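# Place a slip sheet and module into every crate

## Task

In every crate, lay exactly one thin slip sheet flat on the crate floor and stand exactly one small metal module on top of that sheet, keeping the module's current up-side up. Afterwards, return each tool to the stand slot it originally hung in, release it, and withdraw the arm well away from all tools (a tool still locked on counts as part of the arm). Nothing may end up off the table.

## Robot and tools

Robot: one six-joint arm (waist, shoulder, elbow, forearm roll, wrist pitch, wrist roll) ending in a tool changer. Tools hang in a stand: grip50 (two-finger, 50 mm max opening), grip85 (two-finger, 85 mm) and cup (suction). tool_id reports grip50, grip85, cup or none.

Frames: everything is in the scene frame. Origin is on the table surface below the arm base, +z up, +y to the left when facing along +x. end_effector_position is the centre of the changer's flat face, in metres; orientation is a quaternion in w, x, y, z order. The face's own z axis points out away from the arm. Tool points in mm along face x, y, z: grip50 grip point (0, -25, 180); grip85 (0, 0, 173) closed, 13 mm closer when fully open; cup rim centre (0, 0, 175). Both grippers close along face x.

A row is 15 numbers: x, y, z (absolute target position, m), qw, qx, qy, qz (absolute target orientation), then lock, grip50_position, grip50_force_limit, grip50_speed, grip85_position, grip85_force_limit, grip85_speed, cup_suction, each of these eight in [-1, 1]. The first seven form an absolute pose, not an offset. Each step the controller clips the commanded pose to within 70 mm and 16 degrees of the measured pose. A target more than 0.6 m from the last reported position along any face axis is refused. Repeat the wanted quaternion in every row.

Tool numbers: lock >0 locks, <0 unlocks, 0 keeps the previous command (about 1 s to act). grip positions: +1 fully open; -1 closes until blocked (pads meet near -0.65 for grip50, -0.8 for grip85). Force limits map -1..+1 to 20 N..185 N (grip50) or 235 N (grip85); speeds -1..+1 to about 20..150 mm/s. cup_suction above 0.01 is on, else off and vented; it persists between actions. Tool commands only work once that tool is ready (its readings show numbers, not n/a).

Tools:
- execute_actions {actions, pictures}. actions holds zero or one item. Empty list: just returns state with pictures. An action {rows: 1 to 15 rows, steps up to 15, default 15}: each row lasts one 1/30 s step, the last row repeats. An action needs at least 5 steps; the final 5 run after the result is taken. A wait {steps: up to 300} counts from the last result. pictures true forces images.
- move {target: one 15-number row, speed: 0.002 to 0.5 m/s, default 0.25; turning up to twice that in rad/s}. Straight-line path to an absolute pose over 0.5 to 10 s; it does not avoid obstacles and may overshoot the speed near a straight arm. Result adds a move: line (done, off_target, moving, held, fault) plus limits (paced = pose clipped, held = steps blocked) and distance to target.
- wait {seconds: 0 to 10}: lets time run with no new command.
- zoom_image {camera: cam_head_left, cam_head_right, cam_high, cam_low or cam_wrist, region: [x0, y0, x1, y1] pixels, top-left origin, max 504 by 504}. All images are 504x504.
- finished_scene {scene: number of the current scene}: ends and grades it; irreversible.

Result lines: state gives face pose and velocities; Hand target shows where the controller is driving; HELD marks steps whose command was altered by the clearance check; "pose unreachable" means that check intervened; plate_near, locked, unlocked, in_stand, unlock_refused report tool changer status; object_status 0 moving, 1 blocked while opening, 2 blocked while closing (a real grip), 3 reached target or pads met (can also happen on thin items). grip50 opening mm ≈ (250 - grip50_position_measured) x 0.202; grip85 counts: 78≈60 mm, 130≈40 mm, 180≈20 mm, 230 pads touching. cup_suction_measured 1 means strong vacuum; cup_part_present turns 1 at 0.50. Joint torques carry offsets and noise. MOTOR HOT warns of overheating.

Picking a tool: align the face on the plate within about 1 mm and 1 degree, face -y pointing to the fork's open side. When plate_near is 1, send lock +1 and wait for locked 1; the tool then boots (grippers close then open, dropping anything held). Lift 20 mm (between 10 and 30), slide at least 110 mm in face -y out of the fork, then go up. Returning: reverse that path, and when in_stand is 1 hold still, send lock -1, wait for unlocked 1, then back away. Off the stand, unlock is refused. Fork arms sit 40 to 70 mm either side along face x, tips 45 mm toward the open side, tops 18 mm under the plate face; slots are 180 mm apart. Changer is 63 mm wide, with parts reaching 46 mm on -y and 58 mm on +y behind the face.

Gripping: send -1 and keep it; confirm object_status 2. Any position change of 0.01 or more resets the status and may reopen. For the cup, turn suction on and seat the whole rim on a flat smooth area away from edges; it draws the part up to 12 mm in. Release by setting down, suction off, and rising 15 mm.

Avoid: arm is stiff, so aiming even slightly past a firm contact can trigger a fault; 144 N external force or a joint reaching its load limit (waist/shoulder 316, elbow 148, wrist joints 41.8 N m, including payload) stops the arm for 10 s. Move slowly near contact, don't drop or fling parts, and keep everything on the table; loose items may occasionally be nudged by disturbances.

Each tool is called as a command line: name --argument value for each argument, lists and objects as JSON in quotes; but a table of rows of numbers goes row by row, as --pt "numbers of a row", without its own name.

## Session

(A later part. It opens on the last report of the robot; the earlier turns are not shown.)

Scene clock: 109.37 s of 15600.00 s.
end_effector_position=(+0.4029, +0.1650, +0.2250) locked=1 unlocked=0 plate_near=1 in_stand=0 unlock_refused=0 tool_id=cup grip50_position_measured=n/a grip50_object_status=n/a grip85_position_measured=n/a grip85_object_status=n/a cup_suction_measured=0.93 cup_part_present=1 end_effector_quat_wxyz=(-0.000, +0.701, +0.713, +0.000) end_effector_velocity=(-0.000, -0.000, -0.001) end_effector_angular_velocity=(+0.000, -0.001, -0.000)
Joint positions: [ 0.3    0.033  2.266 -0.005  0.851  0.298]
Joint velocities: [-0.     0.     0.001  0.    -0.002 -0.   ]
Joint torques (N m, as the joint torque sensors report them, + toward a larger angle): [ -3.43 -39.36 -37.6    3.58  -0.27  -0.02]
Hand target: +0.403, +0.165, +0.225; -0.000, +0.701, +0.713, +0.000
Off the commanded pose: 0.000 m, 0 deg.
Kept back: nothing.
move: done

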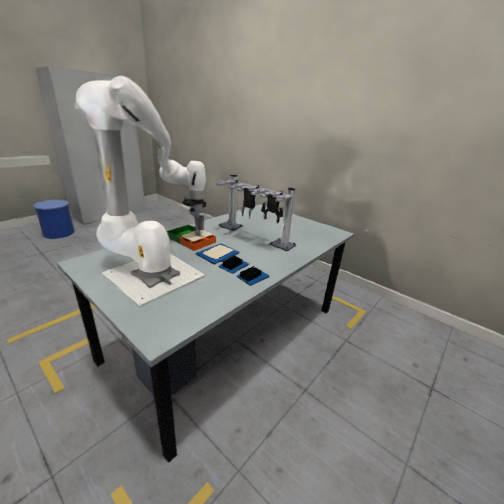

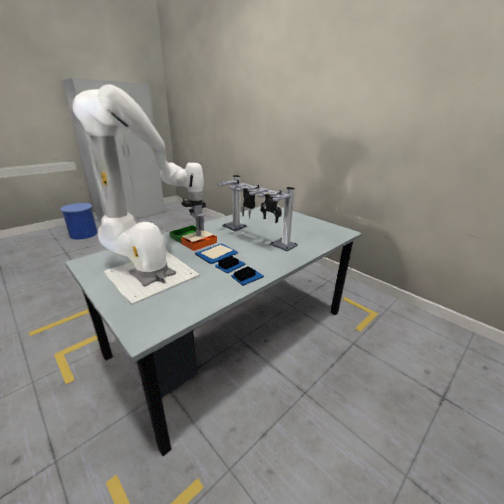

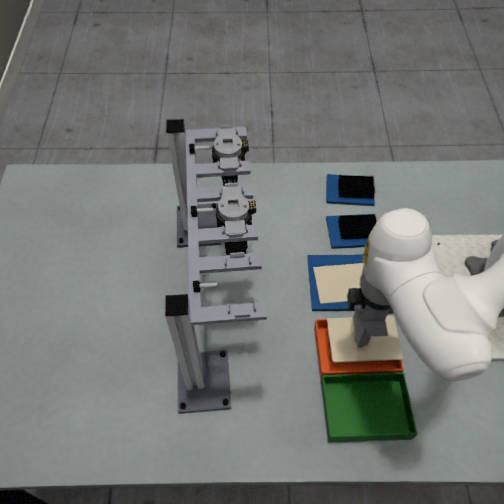

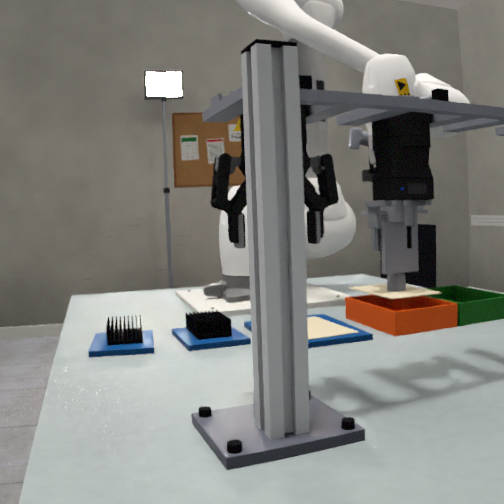

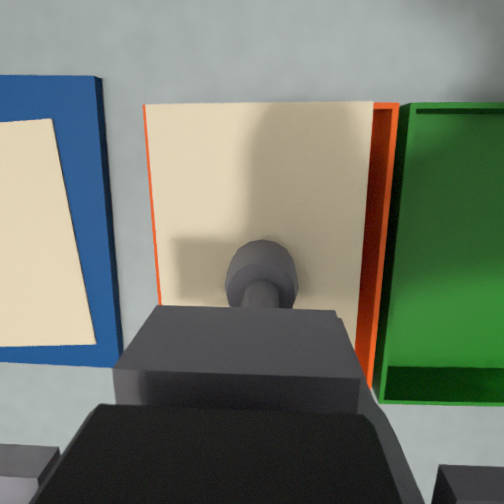

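move --target '[0.411,0.1706,0.225,0,0.7028,0.7114,0,0,1,0,0,1,-0.3,-0.3,1]' --speed 0.05

zoom_image --camera "cam_wrist" --region '[120,80,440,410]'

Scene clock: 112.40 s of 15600.00 s.
end_effector_position=(+0.4109, +0.1705, +0.2250) locked=1 unlocked=0 plate_near=1 in_stand=0 unlock_refused=0 tool_id=cup grip50_position_measured=n/a grip50_object_status=n/a grip85_position_measured=n/a grip85_object_status=n/a cup_suction_measured=0.93 cup_part_present=1 end_effector_quat_wxyz=(-0.000, +0.703, +0.711, +0.000) end_effector_velocity=(+0.001, +0.001, +0.000) end_effector_angular_velocity=(+0.001, -0.003, -0.001)
Joint positions: [ 0.307  0.048  2.25  -0.005  0.852  0.31 ]
Joint velocities: [ 0.001  0.001 -0.002  0.    -0.003  0.001]
Joint torques (N m, as the joint torque sensors report them, + toward a larger angle): [ -2.8  -39.88 -37.38   3.57   0.01  -0.18]
Hand target: +0.411, +0.171, +0.225; +0.000, +0.703, +0.711, +0.000
Off the commanded pose: 0.000 m, 0 deg.
Kept back: nothing.
move: done

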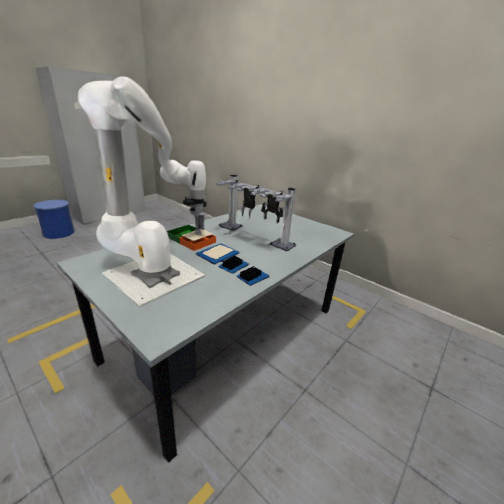

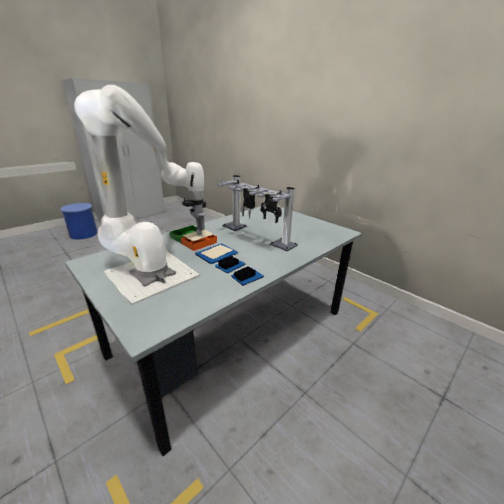

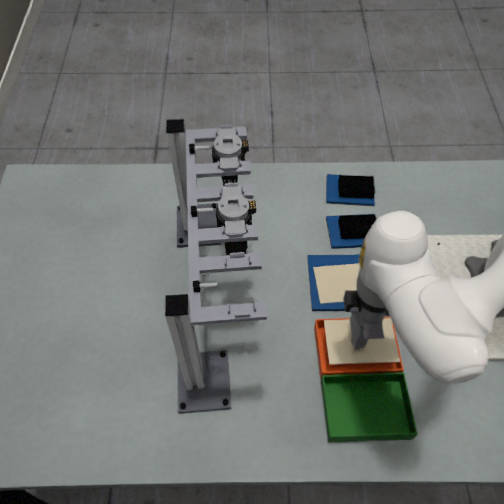

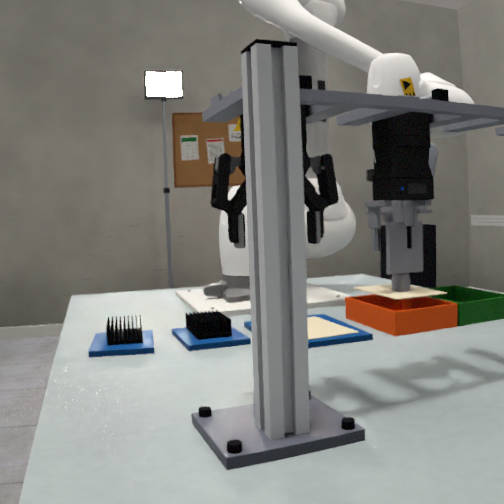

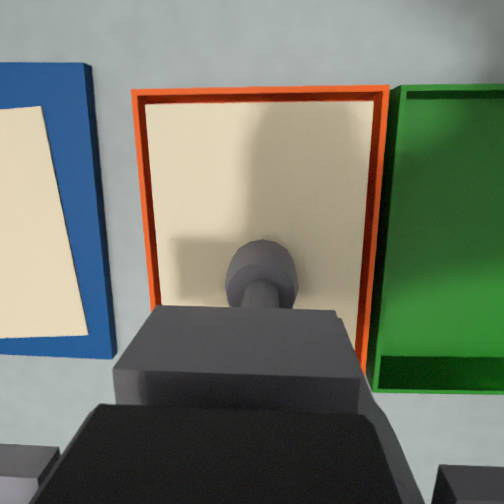

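Region (120, 80, 440, 410) of cam_wrist's 504x504 image, scaled by 1.527, with more detail than that image has; it fills the left 489 columns of this view, and the rest is white.

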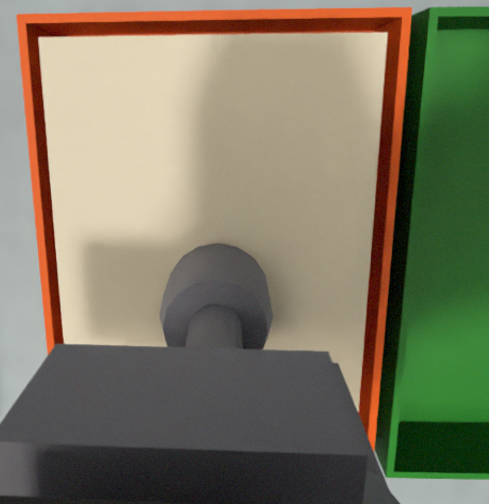

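move --target '[0.413,0.1706,0.185,0,0.7028,0.7114,0,0,1,0,0,1,-0.3,-0.3,1]' --speed 0.05

Scene clock: 113.93 s of 15600.00 s.
end_effector_position=(+0.4129, +0.1706, +0.1851) locked=1 unlocked=0 plate_near=1 in_stand=0 unlock_refused=0 tool_id=cup grip50_position_measured=n/a grip50_object_status=n/a grip85_position_measured=n/a grip85_object_status=n/a cup_suction_measured=0.93 cup_part_present=1 end_effector_quat_wxyz=(-0.000, +0.703, +0.711, +0.000) end_effector_velocity=(-0.000, -0.000, -0.002) end_effector_angular_velocity=(-0.000, +0.000, +0.000)
Joint positions: [ 0.305  0.109  2.282 -0.005  0.759  0.309]
Joint velocities: [-0.     0.002  0.001 -0.    -0.003 -0.   ]
Joint torques (N m, as the joint torque sensors report them, + toward a larger angle): [ -3.45 -45.64 -33.72   3.26   0.03  -0.04]
Hand target: +0.413, +0.171, +0.185; -0.000, +0.703, +0.711, +0.000
Off the commanded pose: 0.000 m, 0 deg.
Kept back: nothing.
move: done

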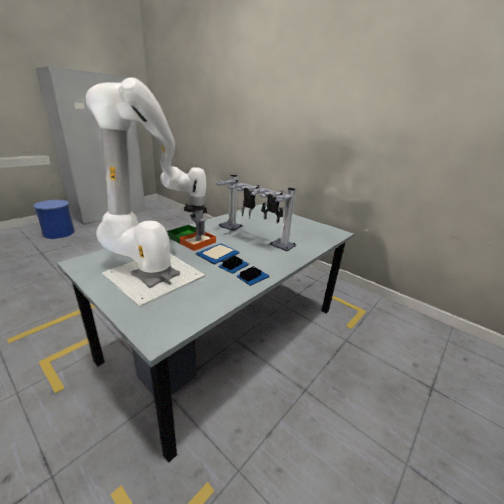

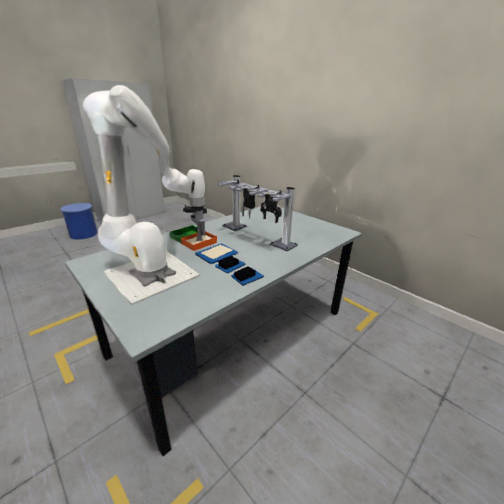

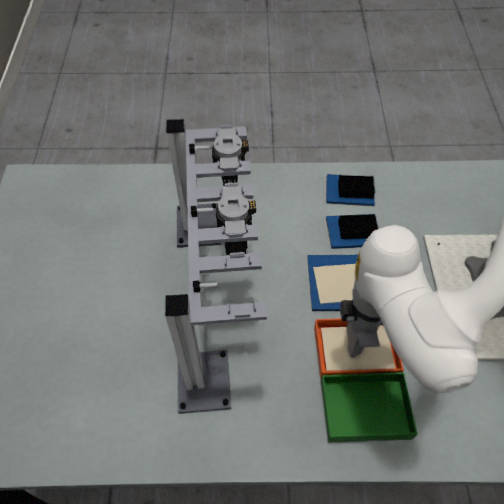

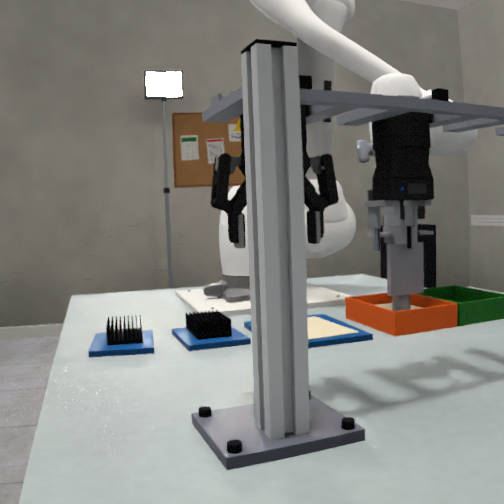

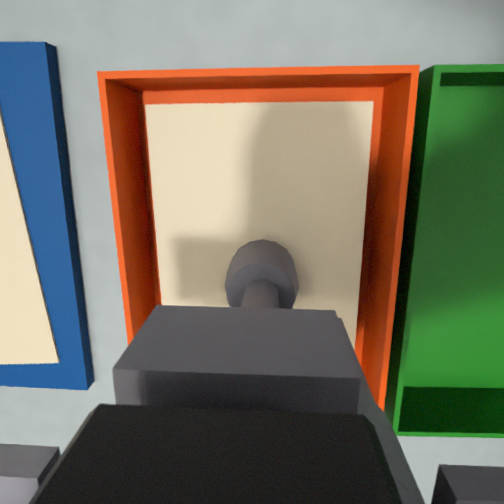

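Inside the crate without contact. Continue down.

move --target '[0.413,0.1706,0.177,0,0.7028,0.7114,0,0,1,0,0,1,-0.3,-0.3,1]' --speed 0.03

Scene clock: 114.87 s of 15600.00 s.
end_effector_position=(+0.4130, +0.1706, +0.1771) locked=1 unlocked=0 plate_near=1 in_stand=0 unlock_refused=0 tool_id=cup grip50_position_measured=n/a grip50_object_status=n/a grip85_position_measured=n/a grip85_object_status=n/a cup_suction_measured=0.93 cup_part_present=1 end_effector_quat_wxyz=(-0.000, +0.703, +0.711, +0.000) end_effector_velocity=(+0.000, +0.000, -0.001) end_effector_angular_velocity=(+0.000, -0.001, +0.000)
Joint positions: [ 0.305  0.122  2.288 -0.006  0.74   0.309]
Joint velocities: [ 0.     0.001  0.001 -0.    -0.003 -0.   ]
Joint torques (N m, as the joint torque sensors report them, + toward a larger angle): [ -3.26 -43.53 -34.37   3.22  -0.01   0.02]
Hand target: +0.413, +0.171, +0.177; -0.000, +0.703, +0.711, +0.000
Off the commanded pose: 0.000 m, 0 deg.
Kept back: nothing.
move: done

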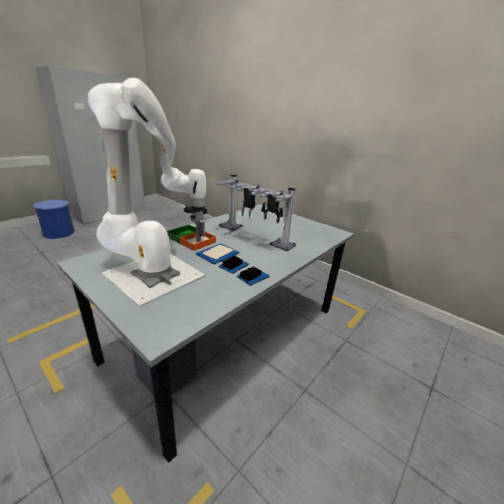

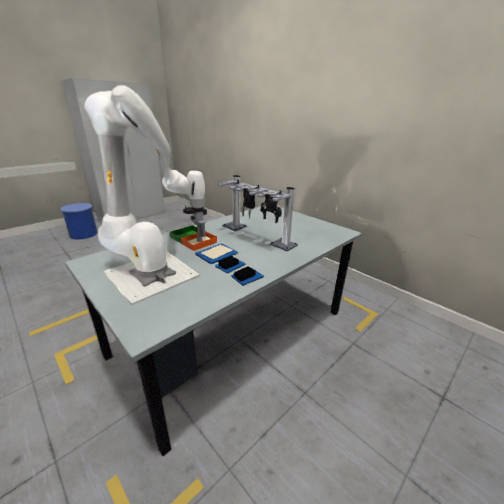

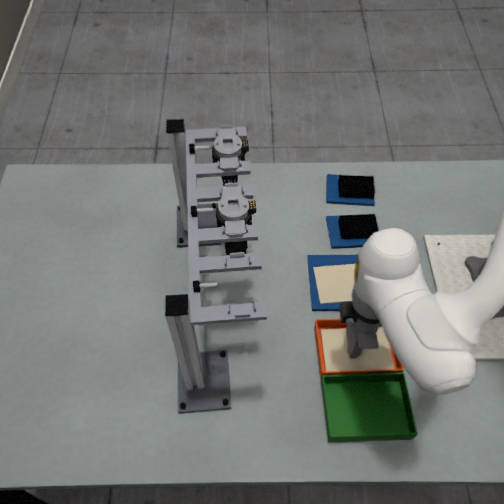

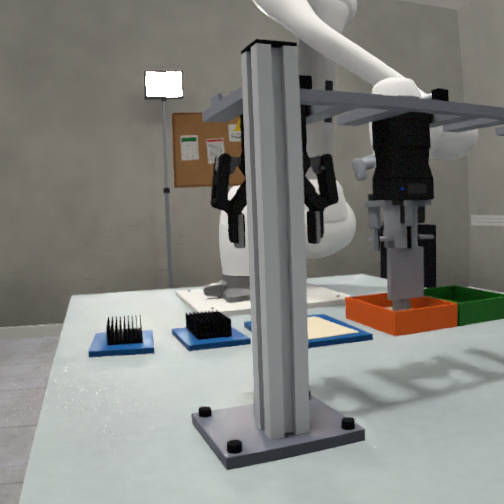

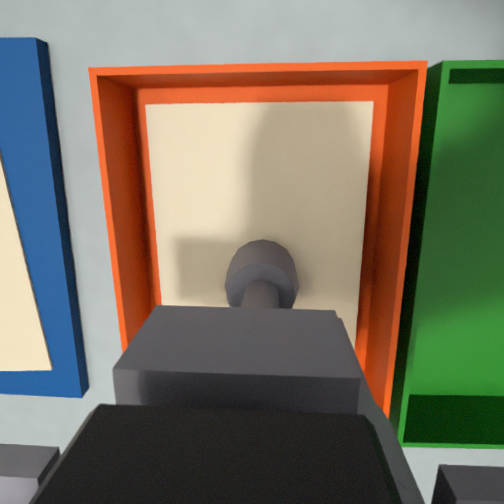

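execute_actions --actions '[{"rows":[[0.413,0.1706,0.177,0,0.7028,0.7114,0,0,1,0,0,1,-0.3,-0.3,0]],"steps":15}]'

Scene clock: 115.50 s of 15600.00 s.
end_effector_position=(+0.4130, +0.1706, +0.1770) locked=1 unlocked=0 plate_near=1 in_stand=0 unlock_refused=0 tool_id=cup grip50_position_measured=n/a grip50_object_status=n/a grip85_position_measured=n/a grip85_object_status=n/a cup_suction_measured=0.00 cup_part_present=0 end_effector_quat_wxyz=(-0.000, +0.703, +0.711, -0.000) end_effector_velocity=(-0.000, +0.000, +0.000) end_effector_angular_velocity=(+0.000, -0.000, +0.000)
Joint positions: [ 0.305  0.122  2.288 -0.006  0.74   0.31 ]
Joint velocities: [ 0. -0.  0. -0. -0. -0.]
Joint torques (N m, as the joint torque sensors report them, + toward a larger angle): [ -3.44 -43.35 -32.1    3.24  -0.12  -0.01]
Steps of this call (steps 1 to 9: nothing new was sent; steps 10 to 19: the first 10 steps of this action). Readings (end_effector_position | what the end effector reports):
10: (+0.4130, +0.1706, +0.1770) | locked=1 unlocked=0 plate_near=1 in_stand=0 unlock_refused=0 tool_id=cup grip50_position_measured=n/a grip50_object_status=n/a grip85_position_measured=n/a grip85_object_status=n/a cup_suction_measured=0.73 cup_part_present=1
11: (+0.4130, +0.1706, +0.1770) | locked=1 unlocked=0 plate_near=1 in_stand=0 unlock_refused=0 tool_id=cup grip50_position_measured=n/a grip50_object_status=n/a grip85_position_measured=n/a grip85_object_status=n/a cup_suction_measured=0.26 cup_part_present=0
13: (+0.4130, +0.1706, +0.1770) | locked=1 unlocked=0 plate_near=1 in_stand=0 unlock_refused=0 tool_id=cup grip50_position_measured=n/a grip50_object_status=n/a grip85_position_measured=n/a grip85_object_status=n/a cup_suction_measured=0.05 cup_part_present=0
17: (+0.4130, +0.1706, +0.1770) | locked=1 unlocked=0 plate_near=1 in_stand=0 unlock_refused=0 tool_id=cup grip50_position_measured=n/a grip50_object_status=n/a grip85_position_measured=n/a grip85_object_status=n/a cup_suction_measured=0.00 cup_part_present=0
19: the state above

move --target '[0.413,0.1706,0.215,0,0.7028,0.7114,0,0,1,0,0,1,-0.3,-0.3,0]' --speed 0.06

move --target '[0.413,0.1706,0.26,0,0.7028,0.7114,0,0,1,0,0,1,-0.3,-0.3,0]' --speed 0.2

Scene clock: 116.70 s of 15600.00 s.
end_effector_position=(+0.4130, +0.1706, +0.2149) locked=1 unlocked=0 plate_near=1 in_stand=0 unlock_refused=0 tool_id=cup grip50_position_measured=n/a grip50_object_status=n/a grip85_position_measured=n/a grip85_object_status=n/a cup_suction_measured=0.00 cup_part_present=0 end_effector_quat_wxyz=(+0.000, +0.703, +0.711, -0.000) end_effector_velocity=(-0.000, +0.000, +0.002) end_effector_angular_velocity=(+0.001, -0.001, -0.001)
Joint positions: [ 0.305  0.065  2.256 -0.005  0.829  0.309]
Joint velocities: [-0.    -0.003 -0.001  0.     0.002  0.   ]
Joint torques (N m, as the joint torque sensors report them, + toward a larger angle): [ -3.62 -42.35 -37.27   3.41   0.03  -0.03]
Hand target: +0.413, +0.171, +0.215; +0.000, +0.703, +0.711, -0.000
Off your previous action's commanded pose: 0.000 m, 0 deg at its last step (step 5 of this call).
Off the commanded pose: 0.000 m, 0 deg.
Kept back: nothing.
move: done

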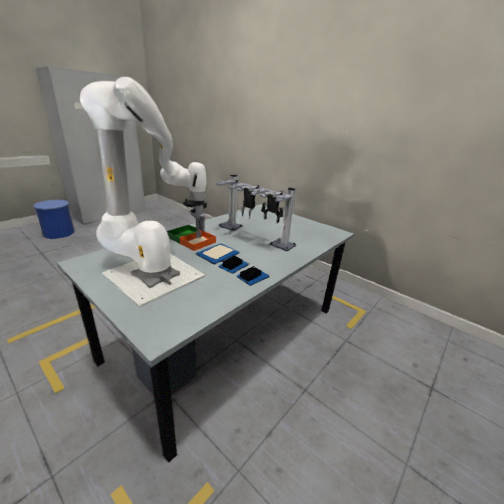

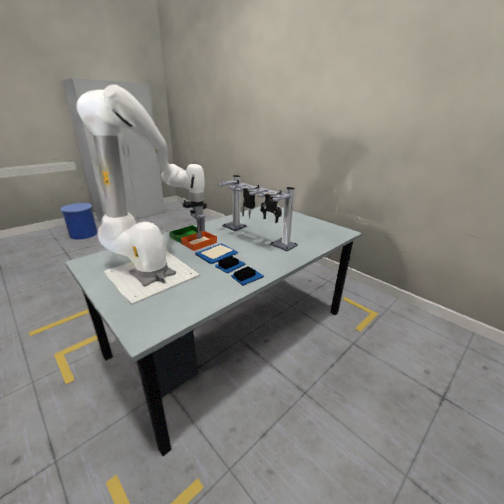

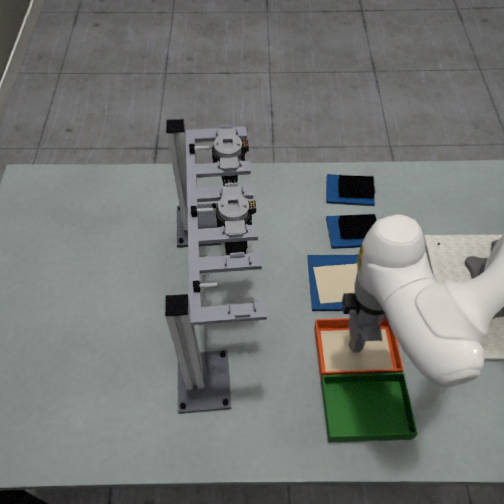

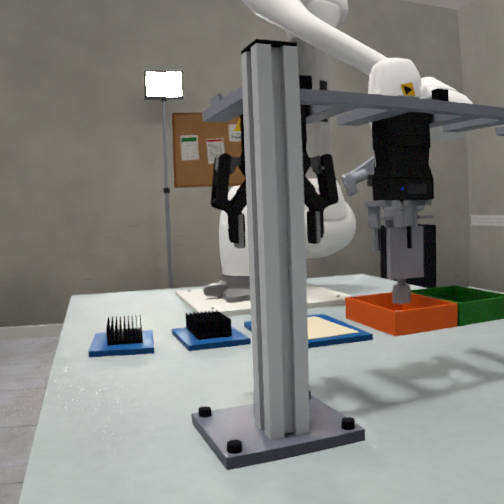

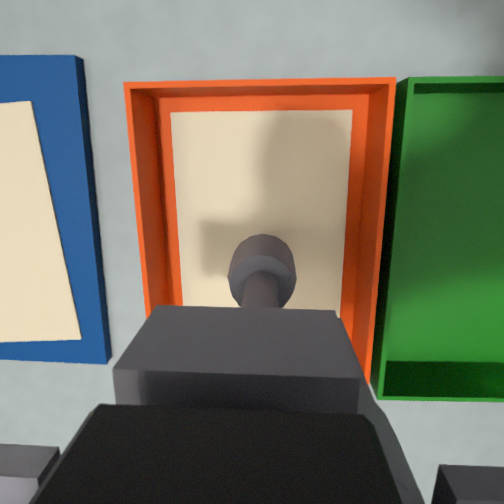

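Scene clock: 117.50 s of 15600.00 s.
end_effector_position=(+0.4130, +0.1706, +0.2599) locked=1 unlocked=0 plate_near=1 in_stand=0 unlock_refused=0 tool_id=cup grip50_position_measured=n/a grip50_object_status=n/a grip85_position_measured=n/a grip85_object_status=n/a cup_suction_measured=0.00 cup_part_present=0 end_effector_quat_wxyz=(+0.000, +0.703, +0.711, -0.000) end_effector_velocity=(-0.000, -0.000, +0.001) end_effector_angular_velocity=(-0.000, +0.001, +0.000)
Joint positions: [ 0.306  0.007  2.213 -0.005  0.931  0.309]
Joint velocities: [-0.    -0.001 -0.001  0.     0.003 -0.   ]
Joint torques (N m, as the joint torque sensors report them, + toward a larger angle): [ -3.52 -36.63 -40.06   3.7   -0.08  -0.07]
Hand target: +0.413, +0.171, +0.260; +0.000, +0.703, +0.711, -0.000
Off the commanded pose: 0.000 m, 0 deg.
Kept back: nothing.
move: done

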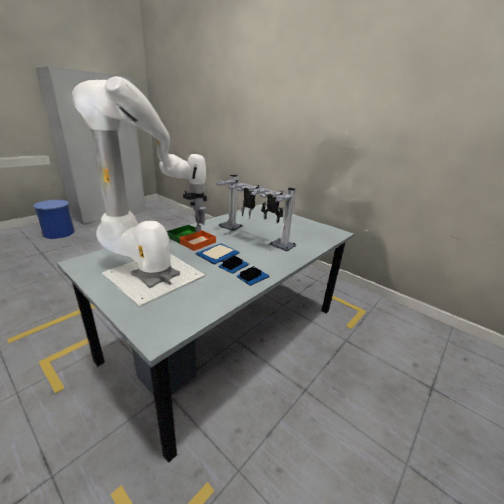

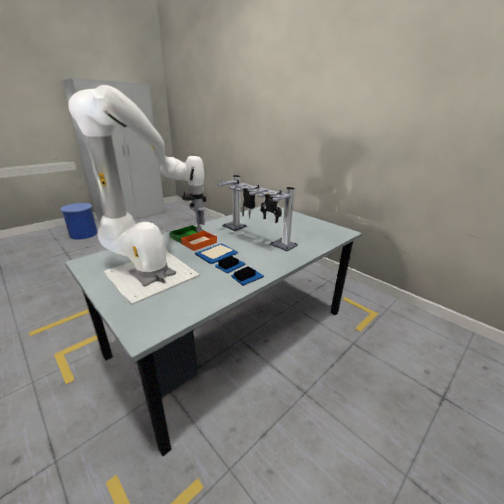

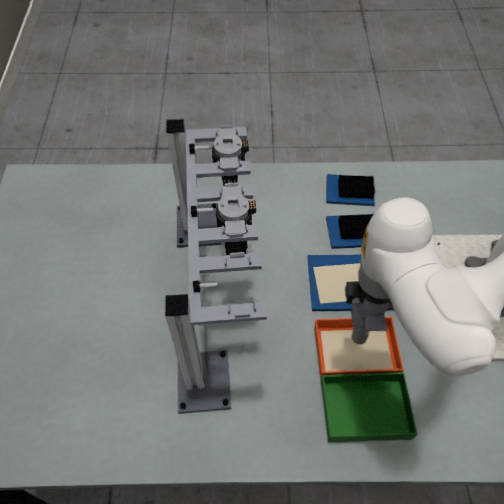

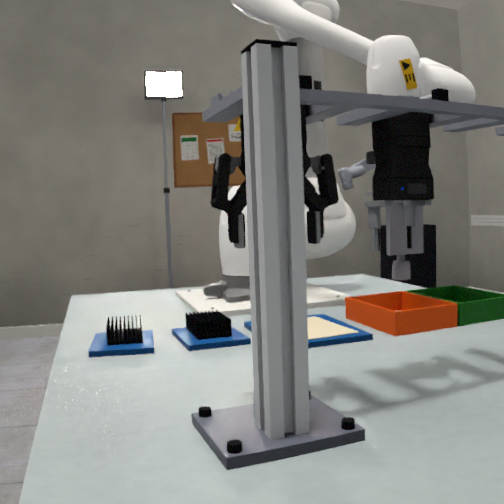

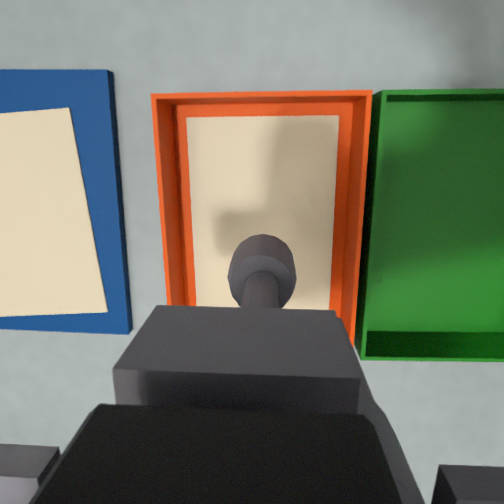

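move --target '[0.414,-0.02,0.30,0,0.6756,0.7373,0,0,1,0,0,1,-0.3,-0.3,0]' --speed 0.3

zoom_image --camera "cam_wrist" --region '[140,60,400,330]'

Scene clock: 118.93 s of 15600.00 s.
end_effector_position=(+0.4137, -0.0202, +0.3001) locked=1 unlocked=0 plate_near=1 in_stand=0 unlock_refused=0 tool_id=cup grip50_position_measured=n/a grip50_object_status=n/a grip85_position_measured=n/a grip85_object_status=n/a cup_suction_measured=0.00 cup_part_present=0 end_effector_quat_wxyz=(-0.000, +0.676, +0.737, -0.000) end_effector_velocity=(+0.000, -0.001, -0.000) end_effector_angular_velocity=(+0.001, +0.001, +0.001)
Joint positions: [-0.136 -0.096  2.22  -0.009  1.025 -0.206]
Joint velocities: [-0.003  0.001 -0.001  0.001  0.001 -0.004]
Joint torques (N m, as the joint torque sensors report them, + toward a larger angle): [ -1.29 -29.63 -42.43   4.03  -0.03  -0.34]
Hand target: +0.414, -0.020, +0.300; -0.000, +0.676, +0.737, -0.000
Off the commanded pose: 0.000 m, 0 deg.
Kept back: nothing.
move: done

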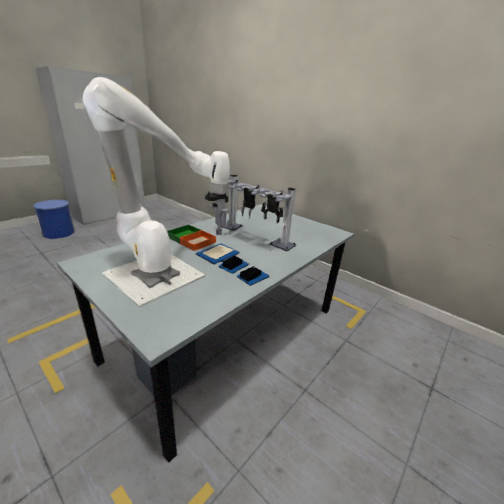

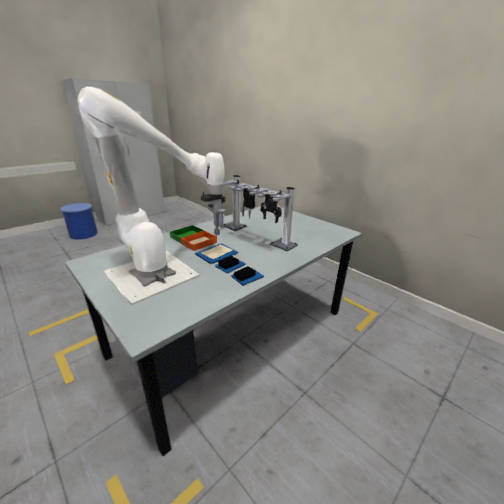

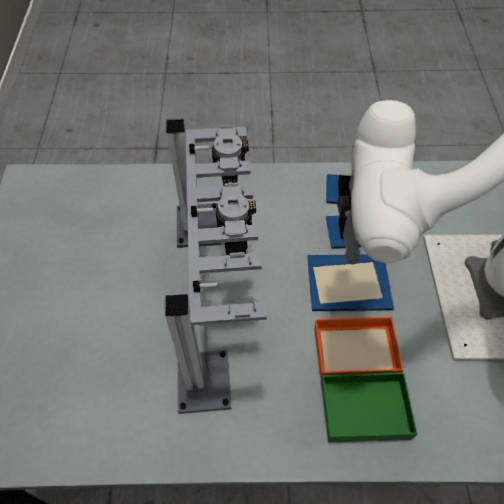

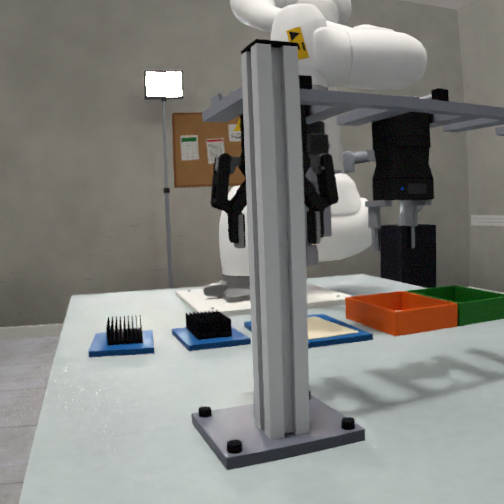

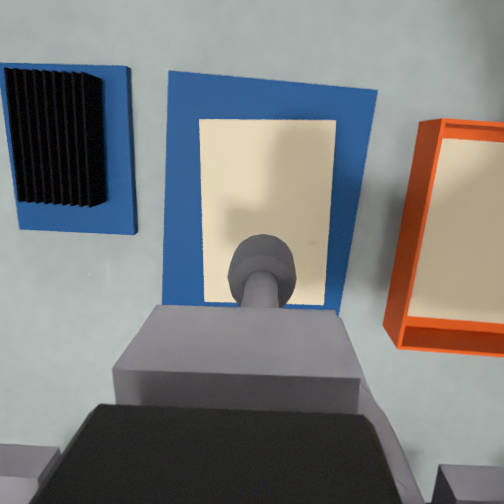

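Region (140, 60, 400, 330) of cam_wrist's 504x504 image, scaled by 1.867, with more detail than that image has; it fills the left 485 columns of this view, and the rest is white.

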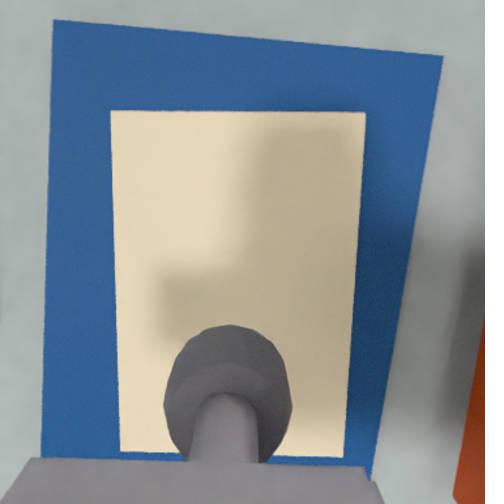

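move --target '[0.4140,-0.0195,0.197,0,0.6826,0.7308,0,0,1,0,0,1,-0.3,-0.3,1]' --speed 0.2

move --target '[0.4140,-0.0195,0.1865,0,0.6826,0.7308,0,0,1,0,0,1,-0.3,-0.3,1]' --speed 0.03

Scene clock: 120.47 s of 15600.00 s.
end_effector_position=(+0.4139, -0.0195, +0.1970) locked=1 unlocked=0 plate_near=1 in_stand=0 unlock_refused=0 tool_id=cup grip50_position_measured=n/a grip50_object_status=n/a grip85_position_measured=n/a grip85_object_status=n/a cup_suction_measured=0.00 cup_part_present=0 end_effector_quat_wxyz=(-0.000, +0.682, +0.731, +0.000) end_effector_velocity=(+0.000, +0.000, -0.002) end_effector_angular_velocity=(+0.000, +0.001, +0.000)
Joint positions: [-0.137  0.039  2.327 -0.01   0.783 -0.185]
Joint velocities: [ 0.     0.003  0.001  0.    -0.003  0.   ]
Joint torques (N m, as the joint torque sensors report them, + toward a larger angle): [ -3.37 -36.84 -35.08   3.28   0.02  -0.05]
Hand target: +0.414, -0.019, +0.197; -0.000, +0.682, +0.731, +0.000
Off the commanded pose: 0.000 m, 0 deg.
Kept back: nothing.
move: done

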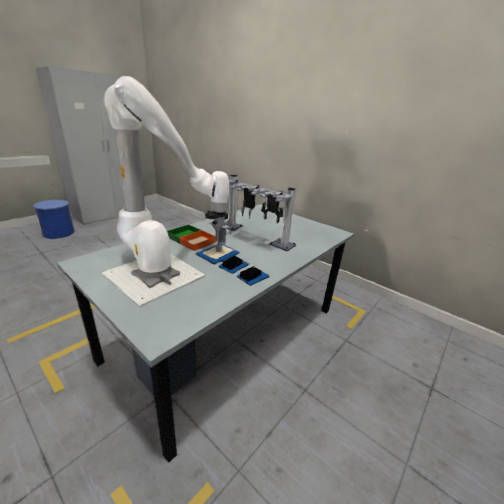

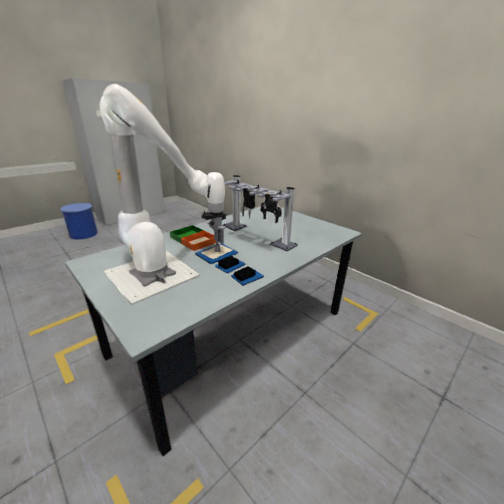

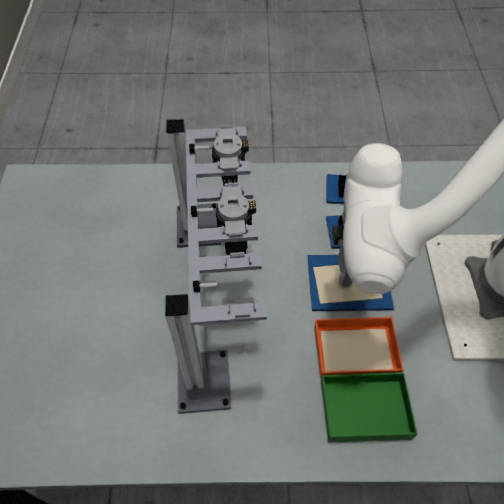

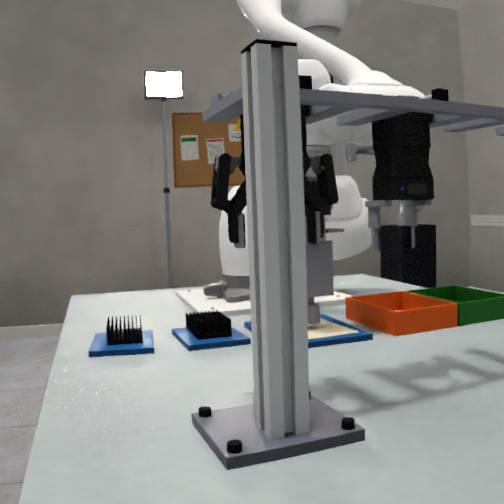

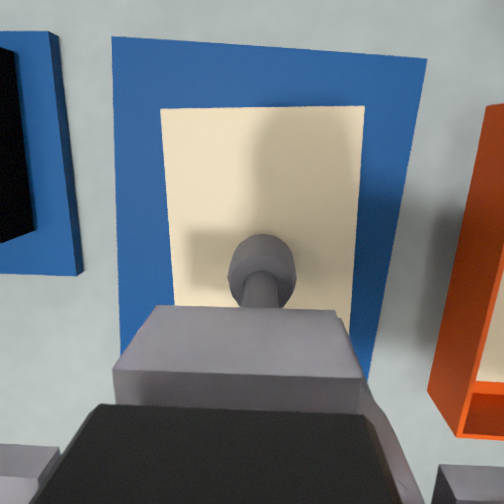

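Scene clock: 121.20 s of 15600.00 s.
end_effector_position=(+0.4140, -0.0195, +0.1866) locked=1 unlocked=0 plate_near=1 in_stand=0 unlock_refused=0 tool_id=cup grip50_position_measured=n/a grip50_object_status=n/a grip85_position_measured=n/a grip85_object_status=n/a cup_suction_measured=0.83 cup_part_present=1 end_effector_quat_wxyz=(-0.000, +0.683, +0.731, +0.000) end_effector_velocity=(-0.000, -0.000, -0.002) end_effector_angular_velocity=(+0.000, +0.001, -0.000)
Joint positions: [-0.137  0.055  2.336 -0.011  0.757 -0.185]
Joint velocities: [-0.     0.003  0.001  0.    -0.002  0.   ]
Joint torques (N m, as the joint torque sensors report them, + toward a larger angle): [ -3.23 -39.38 -33.78   3.27  -0.09   0.01]
Hand target: +0.414, -0.019, +0.186; -0.000, +0.683, +0.731, +0.000
Off the commanded pose: 0.000 m, 0 deg.
Kept back: nothing.
move: done

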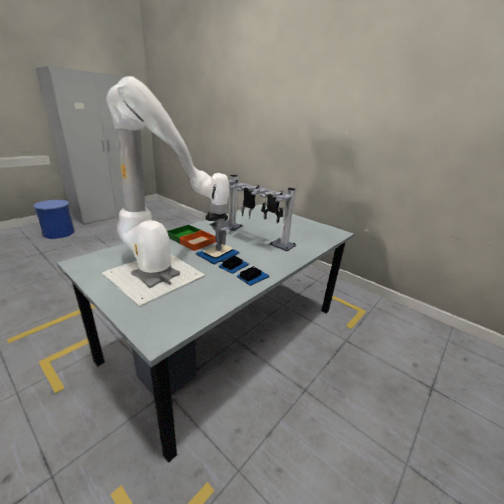

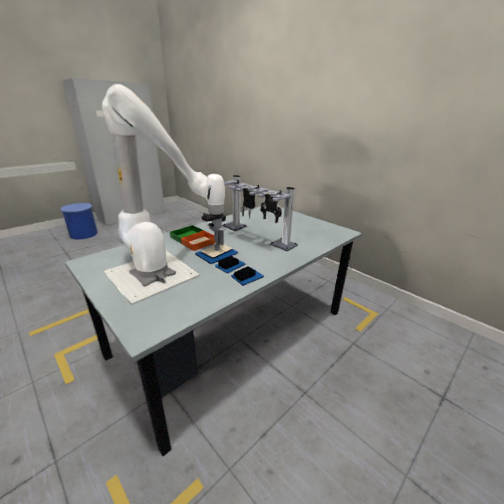

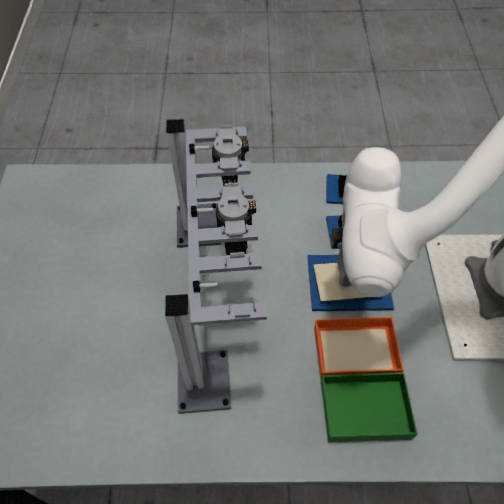

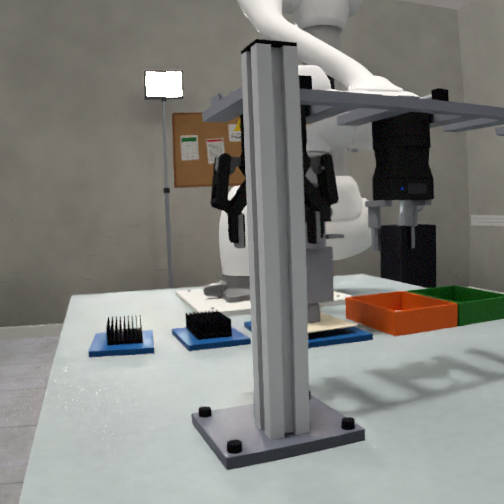

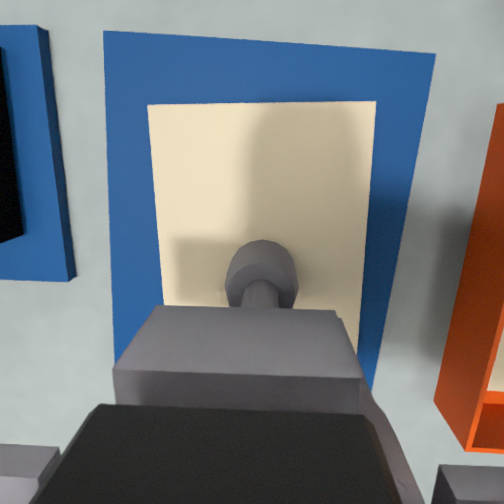

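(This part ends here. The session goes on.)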